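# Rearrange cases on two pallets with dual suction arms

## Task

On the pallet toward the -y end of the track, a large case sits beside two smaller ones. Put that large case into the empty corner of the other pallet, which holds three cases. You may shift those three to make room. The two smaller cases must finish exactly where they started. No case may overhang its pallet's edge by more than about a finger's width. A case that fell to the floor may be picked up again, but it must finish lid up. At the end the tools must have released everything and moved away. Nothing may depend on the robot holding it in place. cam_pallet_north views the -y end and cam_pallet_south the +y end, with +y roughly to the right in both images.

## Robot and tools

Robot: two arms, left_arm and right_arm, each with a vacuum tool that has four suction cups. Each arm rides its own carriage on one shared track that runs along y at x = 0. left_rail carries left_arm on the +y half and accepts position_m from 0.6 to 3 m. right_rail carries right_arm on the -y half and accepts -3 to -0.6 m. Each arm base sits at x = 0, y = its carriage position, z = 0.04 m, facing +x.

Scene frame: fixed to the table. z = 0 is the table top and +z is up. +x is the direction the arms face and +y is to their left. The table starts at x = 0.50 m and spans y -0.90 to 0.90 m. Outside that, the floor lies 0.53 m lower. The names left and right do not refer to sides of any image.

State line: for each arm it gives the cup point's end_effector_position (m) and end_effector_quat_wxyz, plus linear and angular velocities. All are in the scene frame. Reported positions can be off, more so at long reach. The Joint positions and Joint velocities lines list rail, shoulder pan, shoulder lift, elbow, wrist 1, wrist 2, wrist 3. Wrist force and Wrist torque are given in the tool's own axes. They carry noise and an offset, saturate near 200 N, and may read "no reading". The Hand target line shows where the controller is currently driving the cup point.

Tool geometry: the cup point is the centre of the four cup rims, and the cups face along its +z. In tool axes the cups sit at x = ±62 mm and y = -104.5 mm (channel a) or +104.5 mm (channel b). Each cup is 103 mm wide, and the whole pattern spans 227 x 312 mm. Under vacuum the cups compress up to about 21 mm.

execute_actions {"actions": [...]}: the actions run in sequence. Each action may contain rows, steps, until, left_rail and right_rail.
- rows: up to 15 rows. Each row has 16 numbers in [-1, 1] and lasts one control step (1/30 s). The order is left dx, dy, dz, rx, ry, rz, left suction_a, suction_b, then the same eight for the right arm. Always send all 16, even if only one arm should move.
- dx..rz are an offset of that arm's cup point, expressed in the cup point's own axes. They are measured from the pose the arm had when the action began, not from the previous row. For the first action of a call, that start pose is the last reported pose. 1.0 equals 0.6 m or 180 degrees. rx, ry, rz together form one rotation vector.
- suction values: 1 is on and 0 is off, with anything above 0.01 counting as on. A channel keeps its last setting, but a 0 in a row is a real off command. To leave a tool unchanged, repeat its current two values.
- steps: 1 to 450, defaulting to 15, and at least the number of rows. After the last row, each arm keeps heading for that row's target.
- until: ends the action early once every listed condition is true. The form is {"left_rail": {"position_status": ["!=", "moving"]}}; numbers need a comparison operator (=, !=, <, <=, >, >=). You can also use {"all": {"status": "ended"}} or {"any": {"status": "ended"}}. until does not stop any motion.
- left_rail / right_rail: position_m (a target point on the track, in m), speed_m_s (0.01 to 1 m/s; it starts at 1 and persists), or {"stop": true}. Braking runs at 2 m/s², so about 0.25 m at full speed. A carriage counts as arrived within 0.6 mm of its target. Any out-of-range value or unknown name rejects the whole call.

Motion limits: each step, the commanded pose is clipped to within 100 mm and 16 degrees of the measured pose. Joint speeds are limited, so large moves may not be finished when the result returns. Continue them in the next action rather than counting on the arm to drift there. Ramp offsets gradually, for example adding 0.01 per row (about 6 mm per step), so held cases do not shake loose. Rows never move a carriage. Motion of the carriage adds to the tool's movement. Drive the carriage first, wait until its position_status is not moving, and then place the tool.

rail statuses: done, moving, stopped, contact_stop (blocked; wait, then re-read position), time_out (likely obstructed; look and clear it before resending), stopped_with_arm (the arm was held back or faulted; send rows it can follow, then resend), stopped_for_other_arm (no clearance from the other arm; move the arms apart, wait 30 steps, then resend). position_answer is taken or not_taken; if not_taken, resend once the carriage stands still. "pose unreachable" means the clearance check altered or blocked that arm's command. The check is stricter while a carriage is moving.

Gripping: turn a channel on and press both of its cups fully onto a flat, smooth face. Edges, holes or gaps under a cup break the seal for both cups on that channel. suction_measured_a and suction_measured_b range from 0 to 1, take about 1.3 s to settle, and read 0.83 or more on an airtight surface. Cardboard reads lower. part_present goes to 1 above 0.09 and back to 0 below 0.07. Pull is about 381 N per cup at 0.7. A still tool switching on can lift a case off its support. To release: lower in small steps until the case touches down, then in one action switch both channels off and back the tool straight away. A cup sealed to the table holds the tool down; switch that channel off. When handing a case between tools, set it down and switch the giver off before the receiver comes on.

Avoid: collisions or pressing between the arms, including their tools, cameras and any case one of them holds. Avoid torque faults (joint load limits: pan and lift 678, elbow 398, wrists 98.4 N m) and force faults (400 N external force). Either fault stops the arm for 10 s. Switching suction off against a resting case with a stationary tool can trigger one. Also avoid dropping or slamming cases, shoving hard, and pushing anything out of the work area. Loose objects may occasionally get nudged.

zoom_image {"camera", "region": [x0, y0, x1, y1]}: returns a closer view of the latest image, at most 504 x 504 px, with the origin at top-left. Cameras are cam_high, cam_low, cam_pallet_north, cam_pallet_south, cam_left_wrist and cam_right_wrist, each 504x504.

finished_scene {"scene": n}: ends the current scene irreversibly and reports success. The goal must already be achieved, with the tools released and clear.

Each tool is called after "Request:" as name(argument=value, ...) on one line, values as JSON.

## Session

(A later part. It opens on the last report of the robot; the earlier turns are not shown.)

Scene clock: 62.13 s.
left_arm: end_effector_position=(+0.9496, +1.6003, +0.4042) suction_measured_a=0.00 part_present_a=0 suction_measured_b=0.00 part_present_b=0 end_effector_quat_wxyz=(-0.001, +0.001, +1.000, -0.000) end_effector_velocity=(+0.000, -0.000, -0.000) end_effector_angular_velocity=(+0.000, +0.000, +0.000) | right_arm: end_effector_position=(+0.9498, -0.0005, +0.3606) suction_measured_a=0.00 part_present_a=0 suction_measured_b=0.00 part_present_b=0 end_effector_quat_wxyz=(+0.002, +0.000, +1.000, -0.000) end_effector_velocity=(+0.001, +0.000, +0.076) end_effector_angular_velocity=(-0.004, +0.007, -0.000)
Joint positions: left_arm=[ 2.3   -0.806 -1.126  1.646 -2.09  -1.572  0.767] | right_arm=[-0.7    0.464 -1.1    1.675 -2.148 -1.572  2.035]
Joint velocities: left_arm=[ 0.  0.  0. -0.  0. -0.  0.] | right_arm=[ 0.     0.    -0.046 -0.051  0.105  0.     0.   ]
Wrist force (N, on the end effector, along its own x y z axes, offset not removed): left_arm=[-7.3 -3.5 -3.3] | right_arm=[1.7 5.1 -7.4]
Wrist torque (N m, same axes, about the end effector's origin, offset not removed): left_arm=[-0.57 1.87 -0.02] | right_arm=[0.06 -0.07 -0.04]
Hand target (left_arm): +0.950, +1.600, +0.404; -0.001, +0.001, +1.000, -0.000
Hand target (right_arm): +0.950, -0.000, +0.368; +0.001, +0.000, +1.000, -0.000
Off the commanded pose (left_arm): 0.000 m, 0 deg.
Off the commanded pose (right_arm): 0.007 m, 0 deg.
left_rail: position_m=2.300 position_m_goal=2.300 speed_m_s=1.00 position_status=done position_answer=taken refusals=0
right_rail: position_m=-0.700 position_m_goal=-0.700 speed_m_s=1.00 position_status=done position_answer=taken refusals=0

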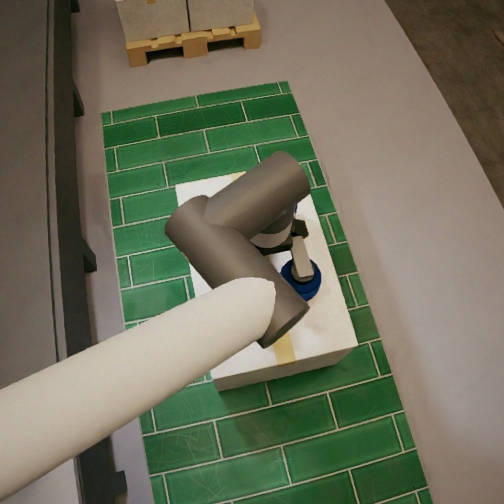

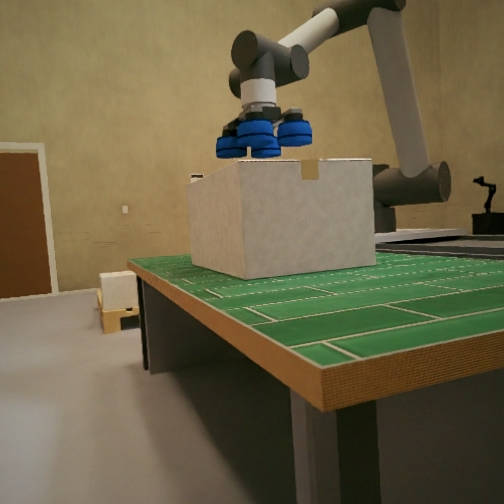

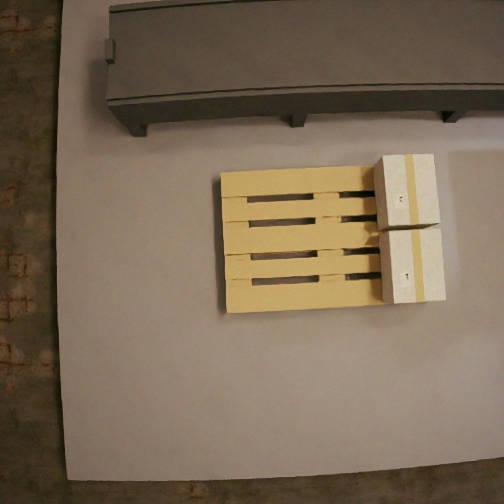

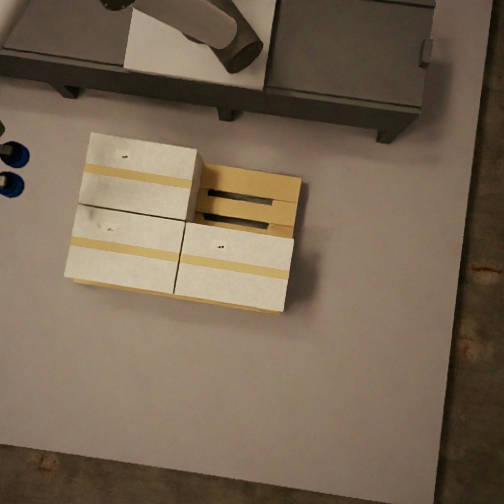

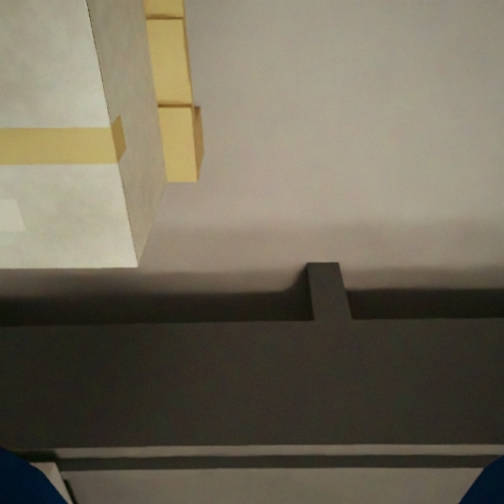

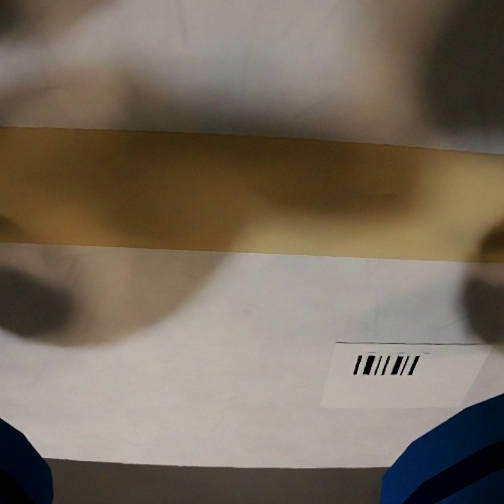

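Request:
execute_actions(actions=[{"right_rail": {"position_m": -2.0}, "left_rail": {"position_m": 0.745}, "rows": [[0,0,0,0,0,0,0,0, 0,-0.0025,-0.015,0,0,0,0,0],[0,0,0,0,0,0,0,0, 0,-0.0075,-0.02,0,0,0,0,0],[0,0,0,0,0,0,0,0, 0,-0.015,-0.025,0,0,0,0,0],[0,0,0,0,0,0,0,0, 0,-0.025,-0.03,0,0,0,0,0],[0,0,0,0,0,0,0,0, 0,-0.0375,-0.035,0,0,0,0,0],[0,0,0,0,0,0,0,0, 0,-0.0525,-0.04,0,0,0,0,0],[0,0,0,0,0,0,0,0, 0,-0.07,-0.045,0,0,0,0,0],[0,0,0,0,0,0,0,0, 0,-0.09,-0.05,0,0,0,0,0],[0,0,0,0,0,0,0,0, 0,-0.1125,-0.055,0,0,0,0,0],[0,0,0,0,0,0,0,0, 0,-0.1375,-0.06,0,0,0,0,0],[0,0,0,0,0,0,0,0, 0,-0.165,-0.065,0,0,0,0,0],[0,0,0,0,0,0,0,0, 0,-0.195,-0.07,0,0,0,0,0],[0,0,0,0,0,0,0,0, 0,-0.2275,-0.075,0,0,0,0,0],[0,0,0,0,0,0,0,0, 0,-0.2625,-0.08,0,0,0,0,0],[0,0,0,0,0,0,0,0, 0,-0.80,-0.08,0,0,0,0,0]], "steps": 90, "until": {"left_rail": {"position_status": ["!=", "moving"]}}}, {"rows": [[0,0,0.004,0,0,0,0,0, 0,0,0,0,0,0,0,0],[0,0,0.011,0,0,0,0,0, 0,0,0,0,0,0,0,0],[0,0,0.021,0,0,0,0,0, 0,0,0,0,0,0,0,0],[0,0,0.034,0,0,0,0,0, 0,0,0,0,0,0,0,0],[0,0,0.05,0,0,0,0,0, 0,0,0,0,0,0,0,0],[0,0,0.068,0,0,0,0,0, 0,0,0,0,0,0,0,0],[0,0,0.086,0,0,0,0,0, 0,0,0,0,0,0,0,0],[0,0,0.104,0,0,0,0,0, 0,0,0,0,0,0,0,0],[0,0,0.12,0,0,0,0,0, 0,0,0,0,0,0,0,0],[0,0,0.133,0,0,0,0,0, 0,0,0,0,0,0,0,0],[0,0,0.142,0,0,0,0,0, 0,0,0,0,0,0,0,0],[0,0,0.148,0,0,0,0,0, 0,0,0,0,0,0,0,0]], "steps": 20}])

Scene clock: 66.33 s.
left_arm: end_effector_position=(+0.9494, +0.0454, +0.3170) suction_measured_a=0.00 part_present_a=0 suction_measured_b=0.00 part_present_b=0 end_effector_quat_wxyz=(-0.001, +0.001, +1.000, -0.000) end_effector_velocity=(+0.002, -0.002, -0.018) end_effector_angular_velocity=(-0.003, -0.003, -0.000) | right_arm: end_effector_position=(+0.9495, -1.7812, +0.4087) suction_measured_a=0.00 part_present_a=0 suction_measured_b=0.00 part_present_b=0 end_effector_quat_wxyz=(+0.001, +0.000, +1.000, -0.000) end_effector_velocity=(-0.000, -0.000, -0.000) end_effector_angular_velocity=(-0.000, +0.000, -0.000)
Joint positions: left_arm=[ 0.745 -0.806 -1.071  1.698 -2.197 -1.572  0.767] | right_arm=[-2.     0.019 -1.34   1.953 -2.186 -1.571  1.59 ]
Joint velocities: left_arm=[ 0.    -0.     0.014  0.007 -0.026  0.     0.   ] | right_arm=[ 0. -0.  0. -0.  0. -0.  0.]
Wrist force (N, on the end effector, along its own x y z axes, offset not removed): left_arm=[-6.4 -4.1 -3.7] | right_arm=[-5.7 5.2 -0.4]
Wrist torque (N m, same axes, about the end effector's origin, offset not removed): left_arm=[-0.68 1.64 0.08] | right_arm=[0.37 1.02 0.07]
Hand target (left_arm): +0.950, +0.045, +0.315; -0.001, +0.001, +1.000, -0.000
Hand target (right_arm): +0.949, -1.781, +0.409; +0.001, +0.000, +1.000, -0.000
Off the commanded pose (left_arm): 0.002 m, 0 deg.
Off the commanded pose (right_arm): 0.000 m, 0 deg.
left_rail: position_m=0.745 position_m_goal=0.745 speed_m_s=1.00 position_status=done position_answer=taken refusals=0
right_rail: position_m=-2.000 position_m_goal=-2.000 speed_m_s=1.00 position_status=done position_answer=taken refusals=0

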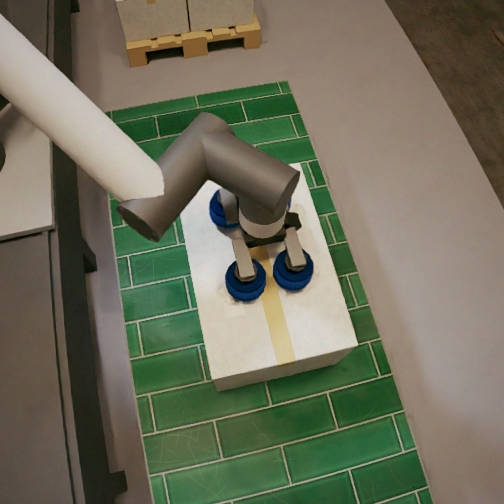

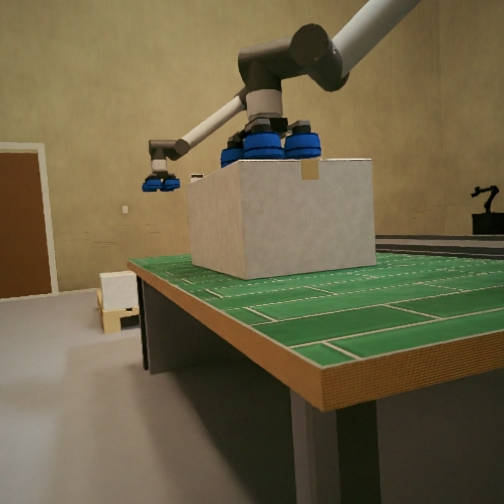

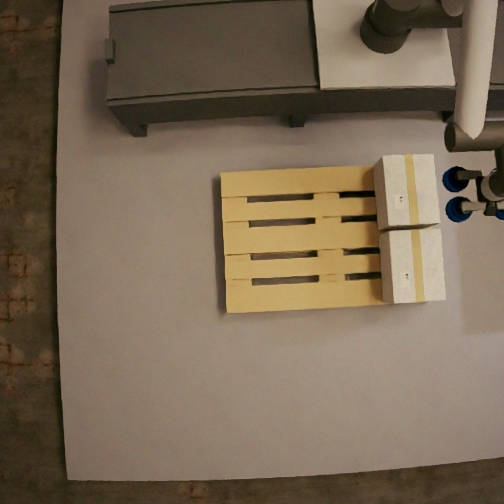

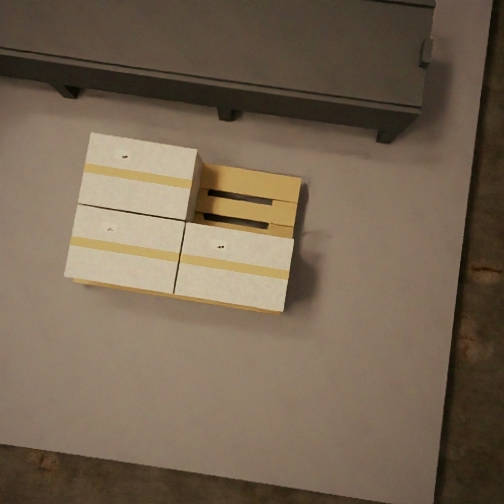

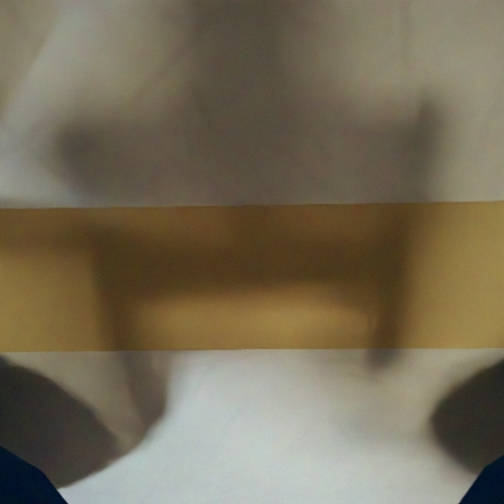

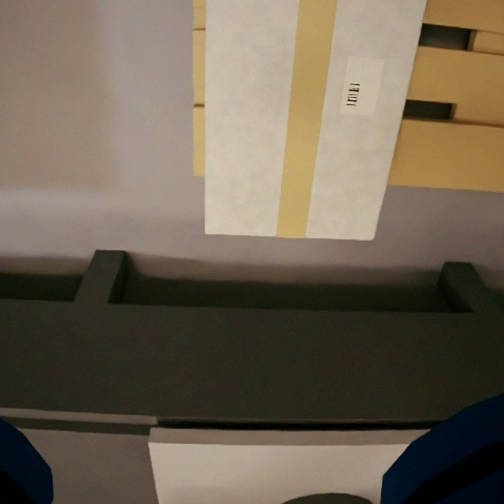

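Request:
execute_actions(actions=[{"rows": [[0,0,0.006,0,0,0,0,0, 0,0,0,0,0,0,0,0],[0,0,0.012,0,0,0,0,0, 0,0,0,0,0,0,0,0],[0,0,0.019,0,0,0,0,0, 0,0,0,0,0,0,0,0],[0,0,0.026,0,0,0,0,0, 0,0,0,0,0,0,0,0],[0,0,0.033,0,0,0,0,0, 0,0,0,0,0,0,0,0],[0,0,0.039,0,0,0,1,1, 0,0,0,0,0,0,0,0],[0,0,0.044,0,0,0,1,1, 0,0,0,0,0,0,0,0],[0,0,0.048,0,0,0,1,1, 0,0,0,0,0,0,0,0],[0,0,0.052,0,0,0,1,1, 0,0,0,0,0,0,0,0],[0,0,0.055,0,0,0,1,1, 0,0,0,0,0,0,0,0],[0,0,0.0575,0,0,0,1,1, 0,0,0,0,0,0,0,0]], "steps": 33}])

Scene clock: 68.10 s.
left_arm: end_effector_position=(+0.9494, +0.0454, +0.2823) suction_measured_a=0.96 part_present_a=1 suction_measured_b=0.96 part_present_b=1 end_effector_quat_wxyz=(-0.001, +0.001, +1.000, -0.000) end_effector_velocity=(+0.000, +0.000, -0.000) end_effector_angular_velocity=(+0.000, +0.000, -0.000) | right_arm: end_effector_position=(+0.9495, -1.7812, +0.4087) suction_measured_a=0.00 part_present_a=0 suction_measured_b=0.00 part_present_b=0 end_effector_quat_wxyz=(+0.001, +0.000, +1.000, -0.000) end_effector_velocity=(-0.000, -0.000, +0.000) end_effector_angular_velocity=(-0.000, -0.000, -0.000)
Joint positions: left_arm=[ 0.745 -0.806 -1.047  1.715 -2.238 -1.572  0.767] | right_arm=[-2.     0.019 -1.34   1.953 -2.186 -1.571  1.59 ]
Joint velocities: left_arm=[ 0.  0.  0. -0.  0.  0.  0.] | right_arm=[ 0.  0. -0.  0. -0. -0.  0.]
Wrist force (N, on the end effector, along its own x y z axes, offset not removed): left_arm=[-2.7 0.8 39.1] | right_arm=[-4.9 9.3 -0.2]
Wrist torque (N m, same axes, about the end effector's origin, offset not removed): left_arm=[0.28 0.57 0.10] | right_arm=[0.73 0.84 0.04]
Hand target (left_arm): +0.949, +0.045, +0.282; -0.001, +0.001, +1.000, -0.000
Hand target (right_arm): +0.949, -1.781, +0.409; +0.001, +0.000, +1.000, -0.000
Off the commanded pose (left_arm): 0.000 m, 0 deg.
Off the commanded pose (right_arm): 0.000 m, 0 deg.
left_rail: position_m=0.745 position_m_goal=0.745 speed_m_s=1.00 position_status=done position_answer=taken refusals=0
right_rail: position_m=-2.000 position_m_goal=-2.000 speed_m_s=1.00 position_status=done position_answer=taken refusals=0

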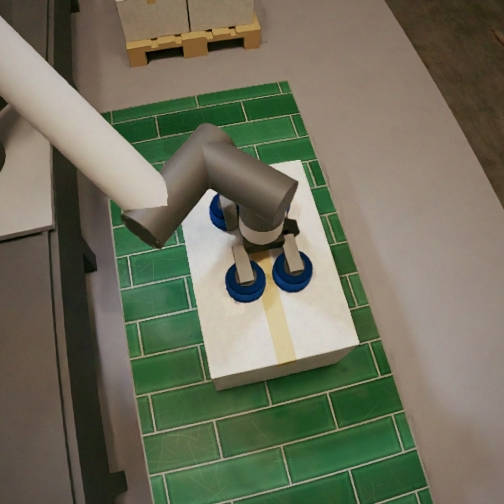

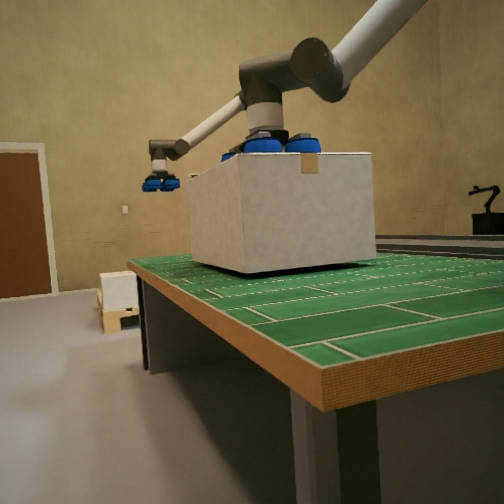

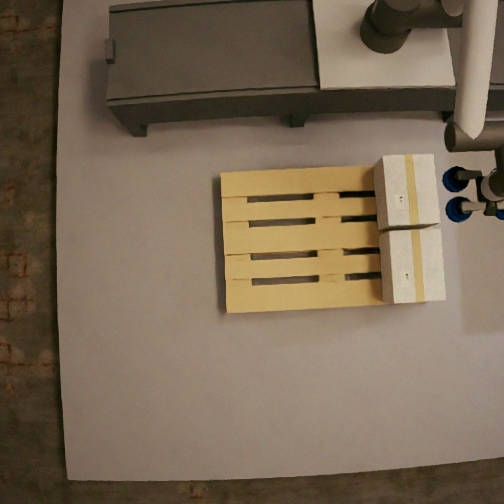

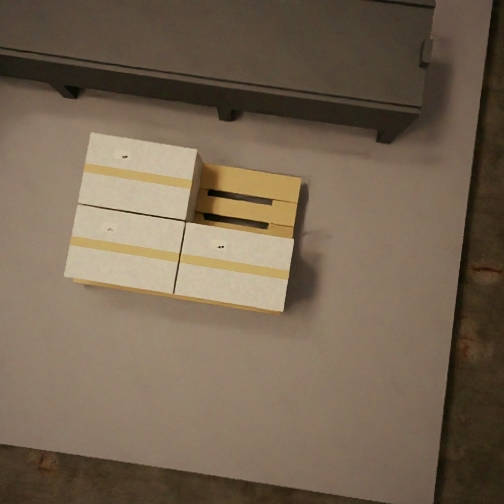

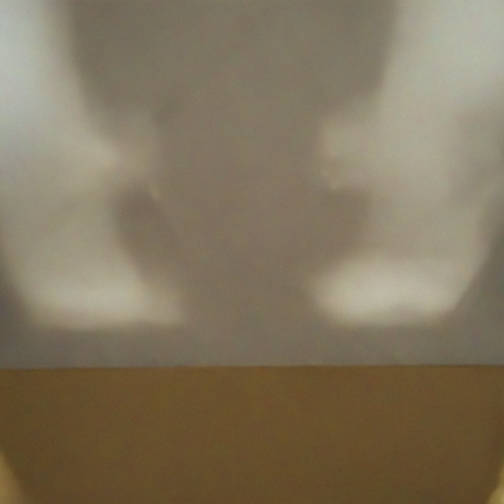

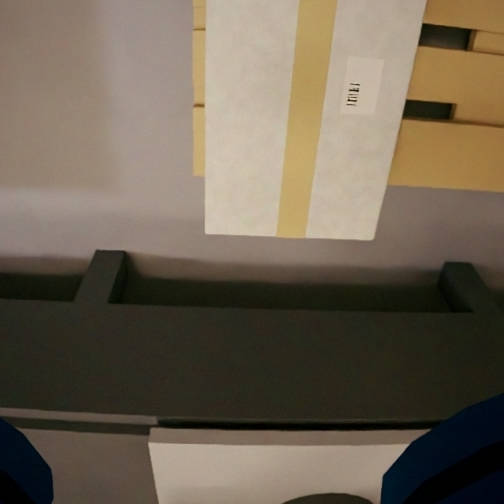

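Request:
execute_actions(actions=[{"rows": [[0,0,-0.002,0,0,0,1,1, 0,0,0,0,0,0,0,0],[0,0,-0.006,0,0,0,1,1, 0,0,0,0,0,0,0,0],[0,0,-0.012,0,0,0,1,1, 0,0,0,0,0,0,0,0],[0,0,-0.02,0,0,0,1,1, 0,0,0,0,0,0,0,0],[0,0,-0.03,0,0,0,1,1, 0,0,0,0,0,0,0,0],[0,0,-0.041,0,0,0,1,1, 0,0,0,0,0,0,0,0],[0,0,-0.052,0,0,0,1,1, 0,0,0,0,0,0,0,0],[0,0,-0.062,0,0,0,1,1, 0,0,0,0,0,0,0,0],[0,0,-0.071,0,0,0,1,1, 0,0,0,0,0,0,0,0],[0,0,-0.078,0,0,0,1,1, 0,0,0,0,0,0,0,0],[0,0,-0.083,0,0,0,1,1, 0,0,0,0,0,0,0,0],[0,0,-0.085,0,0,0,1,1, 0,0,0,0,0,0,0,0]], "steps": 17}, {"left_rail": {"position_m": 2.9}, "right_rail": {"position_m": -1.25}, "rows": [[0,0,0,0,0,0,1,1, 0,0,0,0,0,0,0,0]], "steps": 12}, {"rows": [[0.0007,0.0025,0,0,0,0,1,1, 0,0,0,0,0,0,0,0],[0.002,0.0075,0,0,0,0,1,1, 0,0,0,0,0,0,0,0],[0.004,0.015,0,0,0,0,1,1, 0,0,0,0,0,0,0,0],[0.0065,0.025,0,0,0,0,1,1, 0,0,0,0,0,0,0,0],[0.01,0.0375,0,0,0,0,1,1, 0,0,0,0,0,0,0,0],[0.014,0.0525,0,0,0,0,1,1, 0,0,0,0,0,0,0,0],[0.018,0.07,0,0,0,0,1,1, 0,0,0,0,0,0,0,0],[0.023,0.09,0,0,0,0,1,1, 0,0,0,0,0,0,0,0],[0.029,0.1125,0,0,0,0,1,1, 0,0,0,0,0,0,0,0],[0.036,0.1375,0,0,0,0,1,1, 0,0,0,0,0,0,0,0],[0.043,0.165,0,0,0,0,1,1, 0,0,0,0,0,0,0,0],[0.051,0.195,0,0,0,0,1,1, 0,0,0,0,0,0,0,0],[0.059,0.2275,0,0,0,0,1,1, 0,0,0,0,0,0,0,0],[0.068,0.2625,0,0,0,0,1,1, 0,0,0,0,0,0,0,0],[0.213,0.82,0,0,0,0,1,1, 0,0,0,0,0,0,0,0]], "steps": 42}, {"rows": [[0,0,0.003,0,0,0,1,1, 0,0,0,0,0,0,0,0],[0,0,0.008,0,0,0,1,1, 0,0,0,0,0,0,0,0],[0,0,0.016,0,0,0,1,1, 0,0,0,0,0,0,0,0],[0,0,0.027,0,0,0,1,1, 0,0,0,0,0,0,0,0],[0,0,0.04,0,0,0,1,1, 0,0,0,0,0,0,0,0],[0,0,0.055,0,0,0,1,1, 0,0,0,0,0,0,0,0],[0,0,0.072,0,0,0,1,1, 0,0,0,0,0,0,0,0],[0,0,0.09,0,0,0,1,1, 0,0,0,0,0,0,0,0],[0,0,0.108,0,0,0,1,1, 0,0,0,0,0,0,0,0],[0,0,0.125,0,0,0,1,1, 0,0,0,0,0,0,0,0],[0,0,0.14,0,0,0,1,1, 0,0,0,0,0,0,0,0],[0,0,0.152,0,0,0,1,1, 0,0,0,0,0,0,0,0],[0,0,0.161,0,0,0,1,1, 0,0,0,0,0,0,0,0],[0,0,0.167,0,0,0,1,1, 0,0,0,0,0,0,0,0]], "steps": 40, "until": {"left_rail": {"position_status": ["!=", "moving"]}}}])

Scene clock: 74.57 s.
left_arm: end_effector_position=(+0.8230, +2.6876, +0.2306) suction_measured_a=0.96 part_present_a=1 suction_measured_b=0.96 part_present_b=1 end_effector_quat_wxyz=(-0.001, +0.000, +1.000, -0.000) end_effector_velocity=(+0.001, -0.004, -0.002) end_effector_angular_velocity=(-0.009, -0.000, -0.002) | right_arm: end_effector_position=(+0.9495, -1.0313, +0.4087) suction_measured_a=0.00 part_present_a=0 suction_measured_b=0.00 part_present_b=0 end_effector_quat_wxyz=(+0.001, +0.000, +1.000, -0.000) end_effector_velocity=(-0.000, +0.000, +0.000) end_effector_angular_velocity=(+0.000, -0.000, -0.000)
Joint positions: left_arm=[ 2.9   -0.491 -1.295  2.231 -2.506 -1.572  1.081] | right_arm=[-1.25   0.019 -1.34   1.953 -2.186 -1.571  1.59 ]
Joint velocities: left_arm=[ 0.    -0.001  0.004 -0.    -0.008 -0.008  0.001] | right_arm=[ 0.  0. -0.  0. -0.  0.  0.]
Wrist force (N, on the end effector, along its own x y z axes, offset not removed): left_arm=[-4.3 11.1 37.8] | right_arm=[-6.4 6.1 3.2]
Wrist torque (N m, same axes, about the end effector's origin, offset not removed): left_arm=[-1.23 0.65 -0.01] | right_arm=[0.45 1.15 0.02]
Hand target (left_arm): +0.823, +2.687, +0.230; -0.001, +0.001, +1.000, -0.000
Hand target (right_arm): +0.949, -1.031, +0.409; +0.001, +0.000, +1.000, -0.000
Off the commanded pose (left_arm): 0.000 m, 0 deg.
Off the commanded pose (right_arm): 0.000 m, 0 deg.
left_rail: position_m=2.900 position_m_goal=2.900 speed_m_s=1.00 position_status=done position_answer=taken refusals=0
right_rail: position_m=-1.250 position_m_goal=-1.250 speed_m_s=1.00 position_status=done position_answer=taken refusals=0

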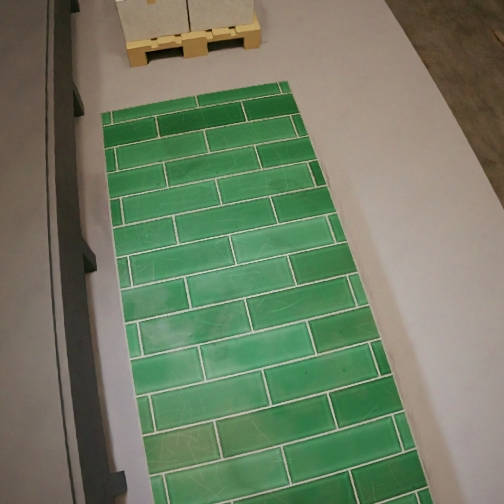

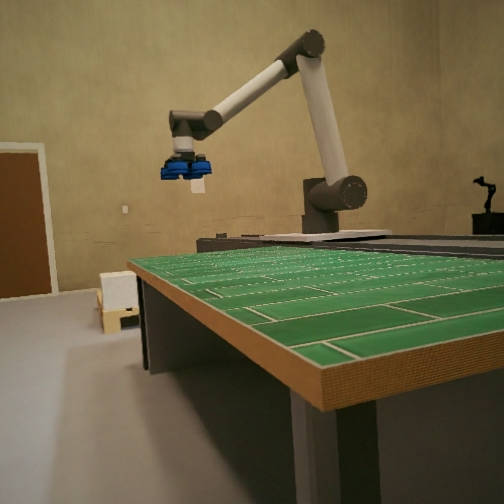

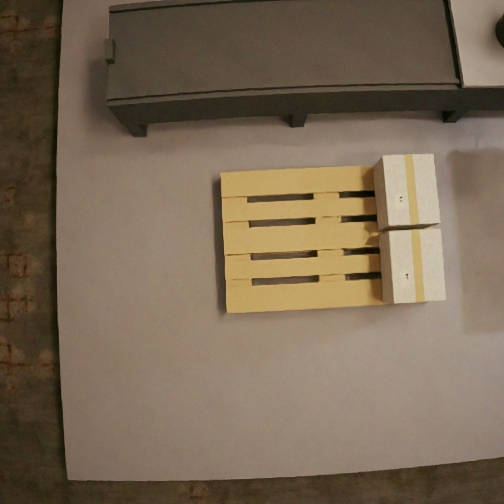

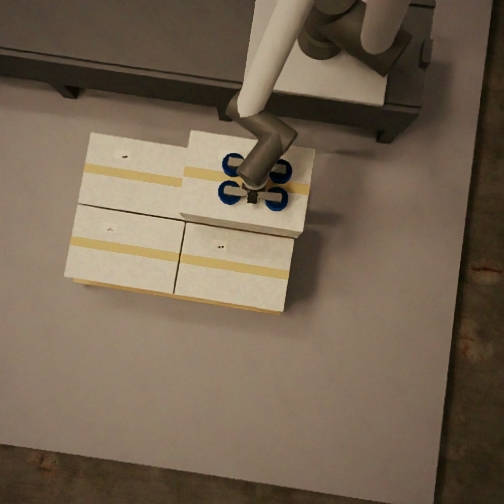

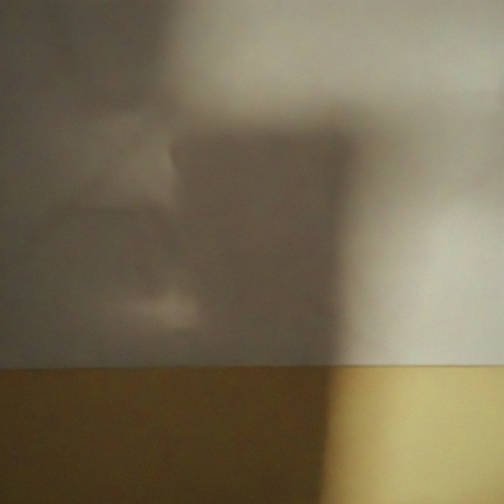

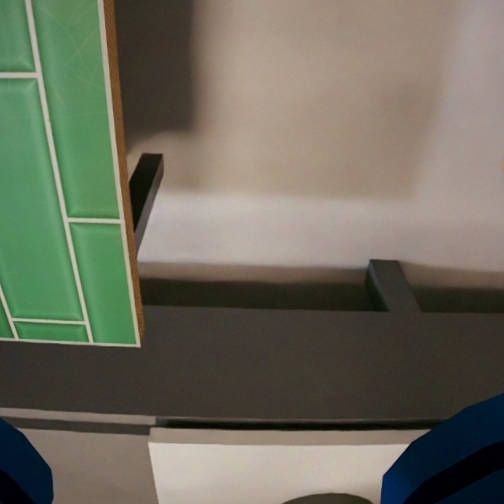

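Request:
zoom_image(camera="cam_pallet_south", region=[160, 110, 330, 260])

Region (160, 110, 330, 260) of cam_pallet_south's 504x504 image, scaled by 2.965, with more detail than that image has; it fills the top 445 rows of this view, and the rest is white.

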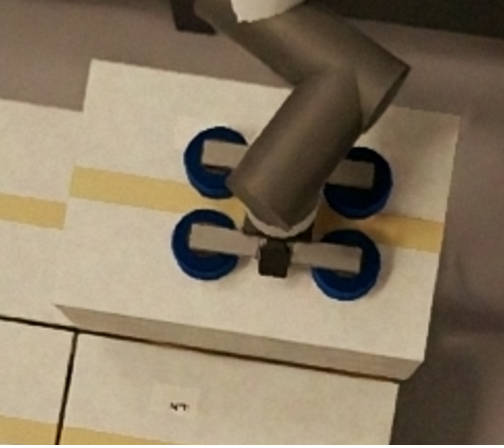

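Request:
zoom_image(camera="cam_pallet_south", region=[165, 190, 245, 250])

Request:
zoom_image(camera="cam_pallet_south", region=[250, 200, 330, 260])

Request:
zoom_image(camera="cam_pallet_south", region=[160, 120, 240, 200])

Region (165, 190, 245, 250) of cam_pallet_south's 504x504 image, scaled by 6.300, with more detail than that image has; it fills the top 378 rows of this view, and the rest is white.

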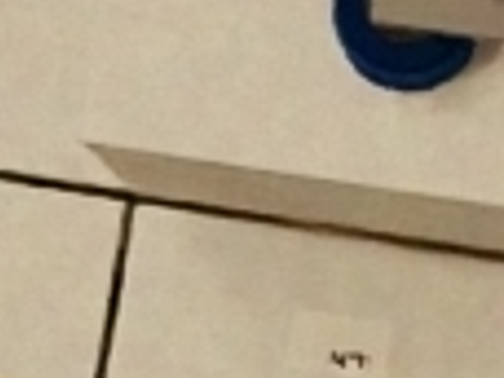

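Region (250, 200, 330, 260) of cam_pallet_south's 504x504 image, scaled by 6.300, with more detail than that image has; it fills the top 378 rows of this view, and the rest is white.

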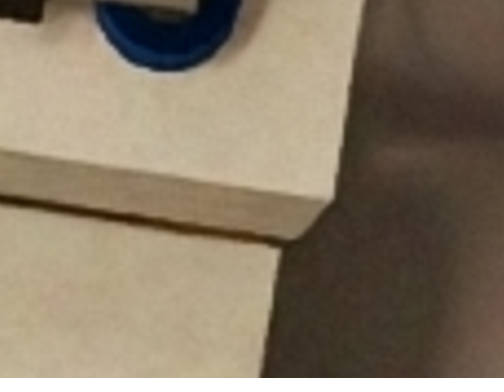

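Region (160, 120, 240, 200) of cam_pallet_south's 504x504 image, scaled by 6.300, with more detail than that image has.

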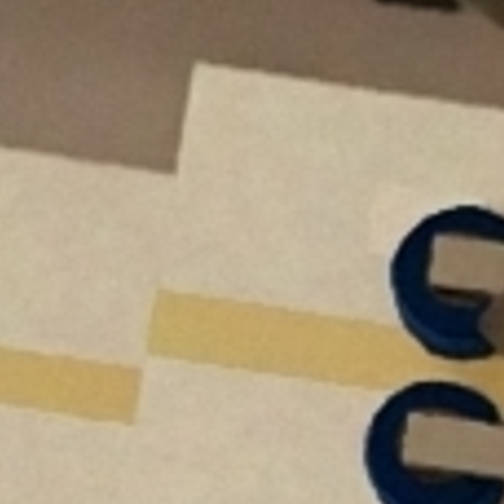

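Request:
execute_actions(actions=[{"rows": [[0.001,0,0.003,0,0,0,1,1, 0,0,0,0,0,0,0,0],[0.003,0,0.008,0,0,0,1,1, 0,0,0,0,0,0,0,0],[0.005,0,0.015,0,0,0,1,1, 0,0,0,0,0,0,0,0],[0.007,0,0.024,0,0,0,1,1, 0,0,0,0,0,0,0,0],[0.009,0,0.034,0,0,0,1,1, 0,0,0,0,0,0,0,0],[0.011,0,0.045,0,0,0,1,1, 0,0,0,0,0,0,0,0],[0.012,0,0.055,0,0,0,1,1, 0,0,0,0,0,0,0,0],[0.013,0,0.064,0,0,0,1,1, 0,0,0,0,0,0,0,0],[0.0133,0,0.071,0,0,0,1,1, 0,0,0,0,0,0,0,0],[0.0133,0,0.075,0,0,0,1,1, 0,0,0,0,0,0,0,0],[0.0133,0,0.077,0,0,0,1,1, 0,0,0,0,0,0,0,0]], "steps": 18}])

Request:
zoom_image(camera="cam_pallet_south", region=[165, 180, 265, 255])

Request:
zoom_image(camera="cam_pallet_south", region=[240, 190, 340, 265])

Request:
zoom_image(camera="cam_pallet_south", region=[160, 120, 260, 220])

Scene clock: 78.60 s.
left_arm: end_effector_position=(+0.8151, +2.6877, +0.1856) suction_measured_a=0.96 part_present_a=1 suction_measured_b=0.96 part_present_b=1 end_effector_quat_wxyz=(-0.001, +0.000, +1.000, -0.000) end_effector_velocity=(+0.000, -0.001, -0.014) end_effector_angular_velocity=(-0.002, -0.003, -0.000) | right_arm: end_effector_position=(+0.9495, -1.0313, +0.4087) suction_measured_a=0.00 part_present_a=0 suction_measured_b=0.00 part_present_b=0 end_effector_quat_wxyz=(+0.001, +0.000, +1.000, -0.000) end_effector_velocity=(-0.000, -0.000, +0.000) end_effector_angular_velocity=(-0.000, -0.000, +0.000)
Joint positions: left_arm=[ 2.9   -0.495 -1.246  2.262 -2.586 -1.572  1.076] | right_arm=[-1.25   0.019 -1.34   1.953 -2.186 -1.571  1.59 ]
Joint velocities: left_arm=[ 0.    -0.001  0.018  0.006 -0.027 -0.    -0.001] | right_arm=[ 0.  0. -0. -0.  0. -0. -0.]
Wrist force (N, on the end effector, along its own x y z axes, offset not removed): left_arm=[-5.2 -2.6 41.1] | right_arm=[-0.8 6.9 -1.0]
Wrist torque (N m, same axes, about the end effector's origin, offset not removed): left_arm=[0.31 0.50 0.16] | right_arm=[0.27 0.49 0.03]
Hand target (left_arm): +0.815, +2.687, +0.184; -0.001, +0.000, +1.000, -0.000
Hand target (right_arm): +0.949, -1.031, +0.409; +0.001, +0.000, +1.000, -0.000
Off the commanded pose (left_arm): 0.001 m, 0 deg.
Off the commanded pose (right_arm): 0.000 m, 0 deg.
left_rail: position_m=2.900 position_m_goal=2.900 speed_m_s=1.00 position_status=done position_answer=taken refusals=0
right_rail: position_m=-1.250 position_m_goal=-1.250 speed_m_s=1.00 position_status=done position_answer=taken refusals=0

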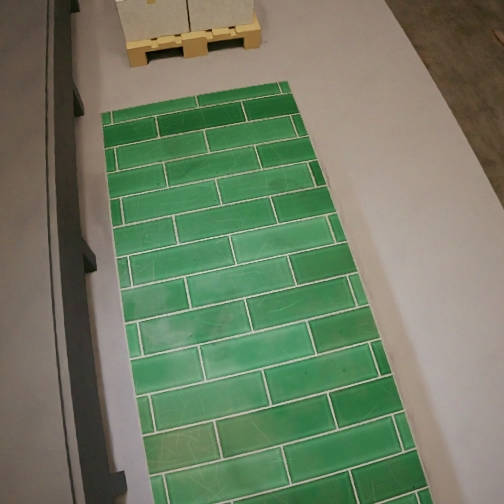

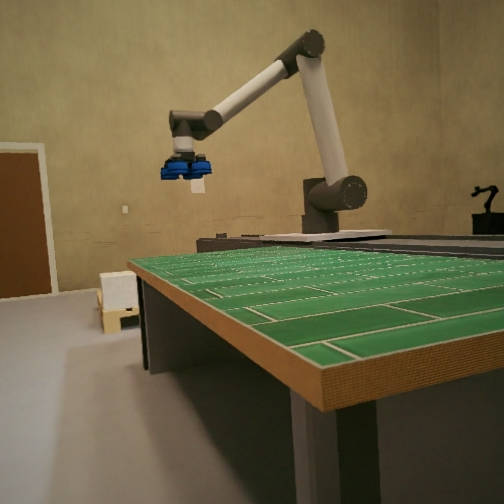

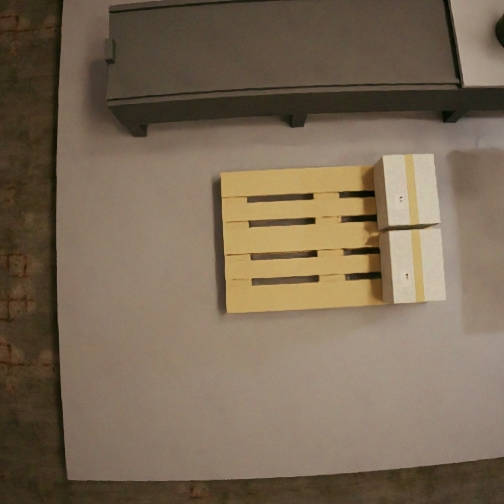

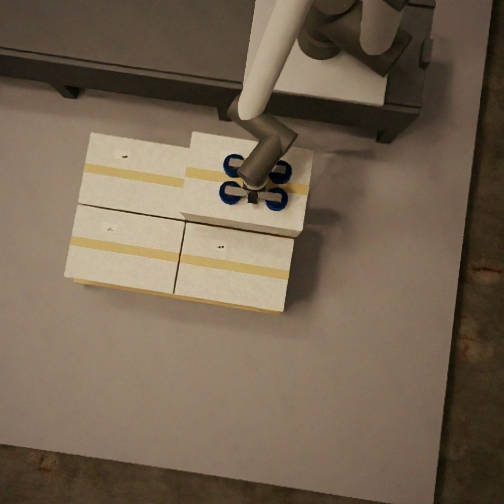

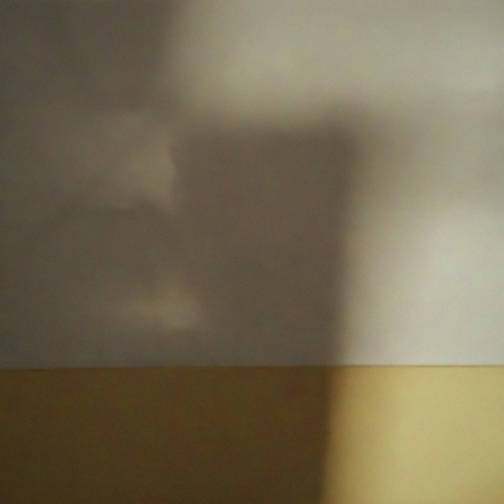

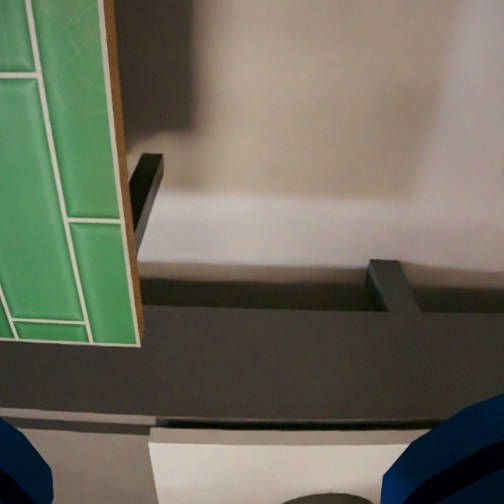

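Region (165, 180, 265, 255) of cam_pallet_south's 504x504 image, scaled by 5.040, with more detail than that image has; it fills the top 378 rows of this view, and the rest is white.

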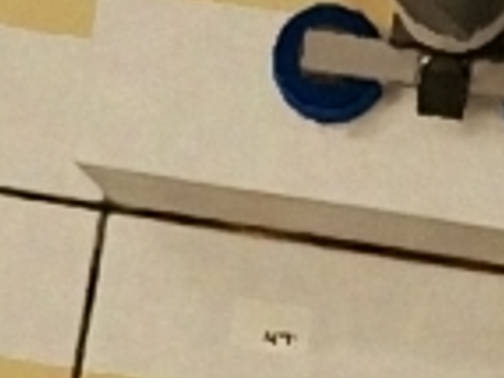

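Region (240, 190, 340, 265) of cam_pallet_south's 504x504 image, scaled by 5.040, with more detail than that image has; it fills the top 378 rows of this view, and the rest is white.

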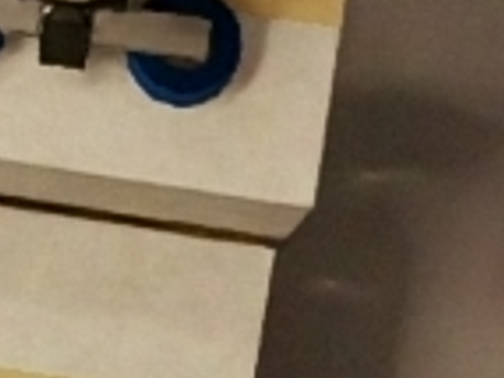

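Region (160, 120, 260, 220) of cam_pallet_south's 504x504 image, scaled by 5.040, with more detail than that image has.

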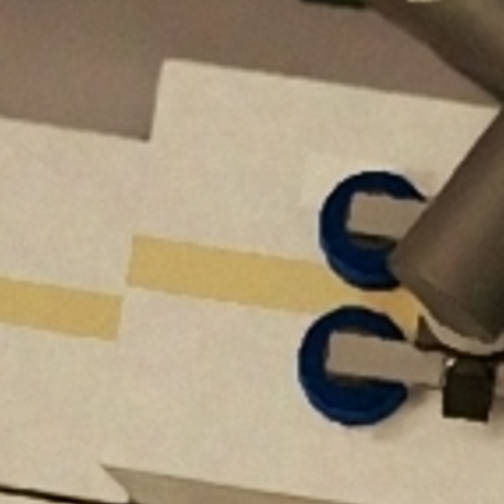

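Request:
execute_actions(actions=[])

Scene clock: 84.63 s.
left_arm: end_effector_position=(+0.8151, +2.6875, +0.1844) suction_measured_a=0.96 part_present_a=1 suction_measured_b=0.96 part_present_b=1 end_effector_quat_wxyz=(-0.001, +0.000, +1.000, -0.000) end_effector_velocity=(+0.000, +0.000, +0.000) end_effector_angular_velocity=(-0.000, -0.000, +0.000) | right_arm: end_effector_position=(+0.9495, -1.0313, +0.4087) suction_measured_a=0.00 part_present_a=0 suction_measured_b=0.00 part_present_b=0 end_effector_quat_wxyz=(+0.001, +0.000, +1.000, -0.000) end_effector_velocity=(+0.000, -0.000, -0.000) end_effector_angular_velocity=(-0.000, +0.000, -0.000)
Joint positions: left_arm=[ 2.9   -0.496 -1.245  2.262 -2.588 -1.572  1.076] | right_arm=[-1.25   0.019 -1.34   1.953 -2.186 -1.571  1.59 ]
Joint velocities: left_arm=[ 0. -0. -0.  0.  0.  0. -0.] | right_arm=[ 0. -0.  0. -0.  0. -0.  0.]
Wrist force (N, on the end effector, along its own x y z axes, offset not removed): left_arm=[-3.8 -1.2 33.2] | right_arm=[-3.3 4.1 -1.8]
Wrist torque (N m, same axes, about the end effector's origin, offset not removed): left_arm=[0.54 0.34 0.26] | right_arm=[0.13 0.48 0.08]
Hand target (left_arm): +0.815, +2.687, +0.184; -0.001, +0.000, +1.000, -0.000
Hand target (right_arm): +0.949, -1.031, +0.409; +0.001, +0.000, +1.000, -0.000
Off the commanded pose (left_arm): 0.000 m, 0 deg.
Off the commanded pose (right_arm): 0.000 m, 0 deg.
left_rail: position_m=2.900 position_m_goal=2.900 speed_m_s=1.00 position_status=done position_answer=taken refusals=0
right_rail: position_m=-1.250 position_m_goal=-1.250 speed_m_s=1.00 position_status=done position_answer=taken refusals=0

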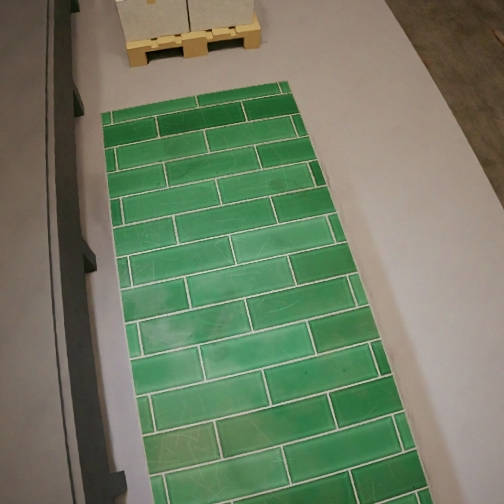

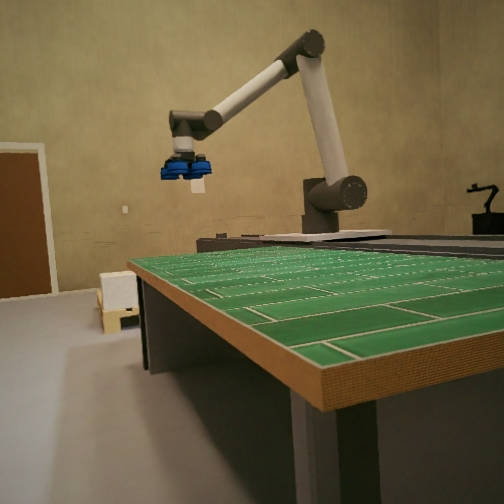

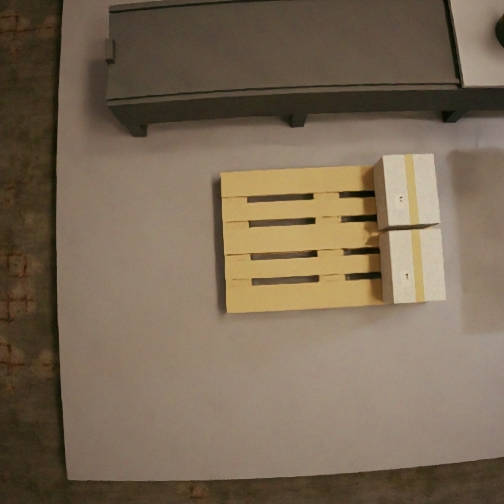

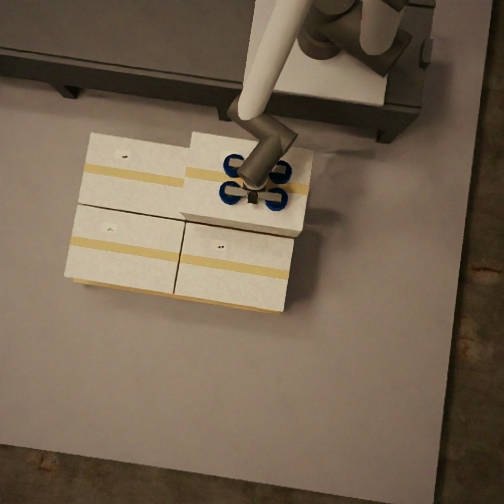

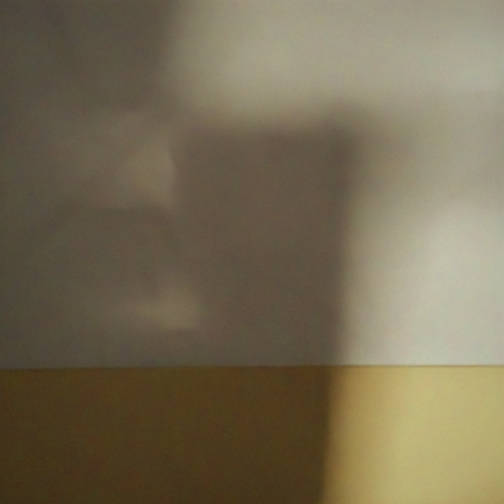

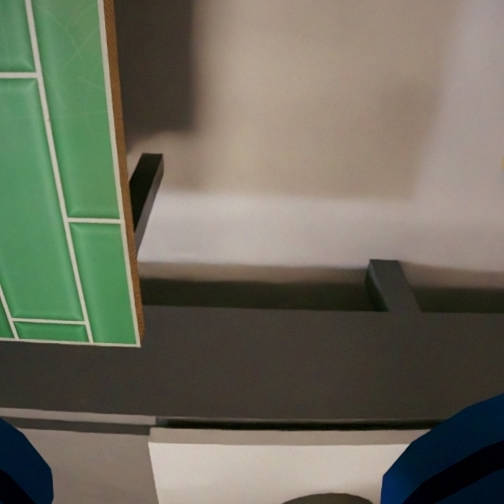

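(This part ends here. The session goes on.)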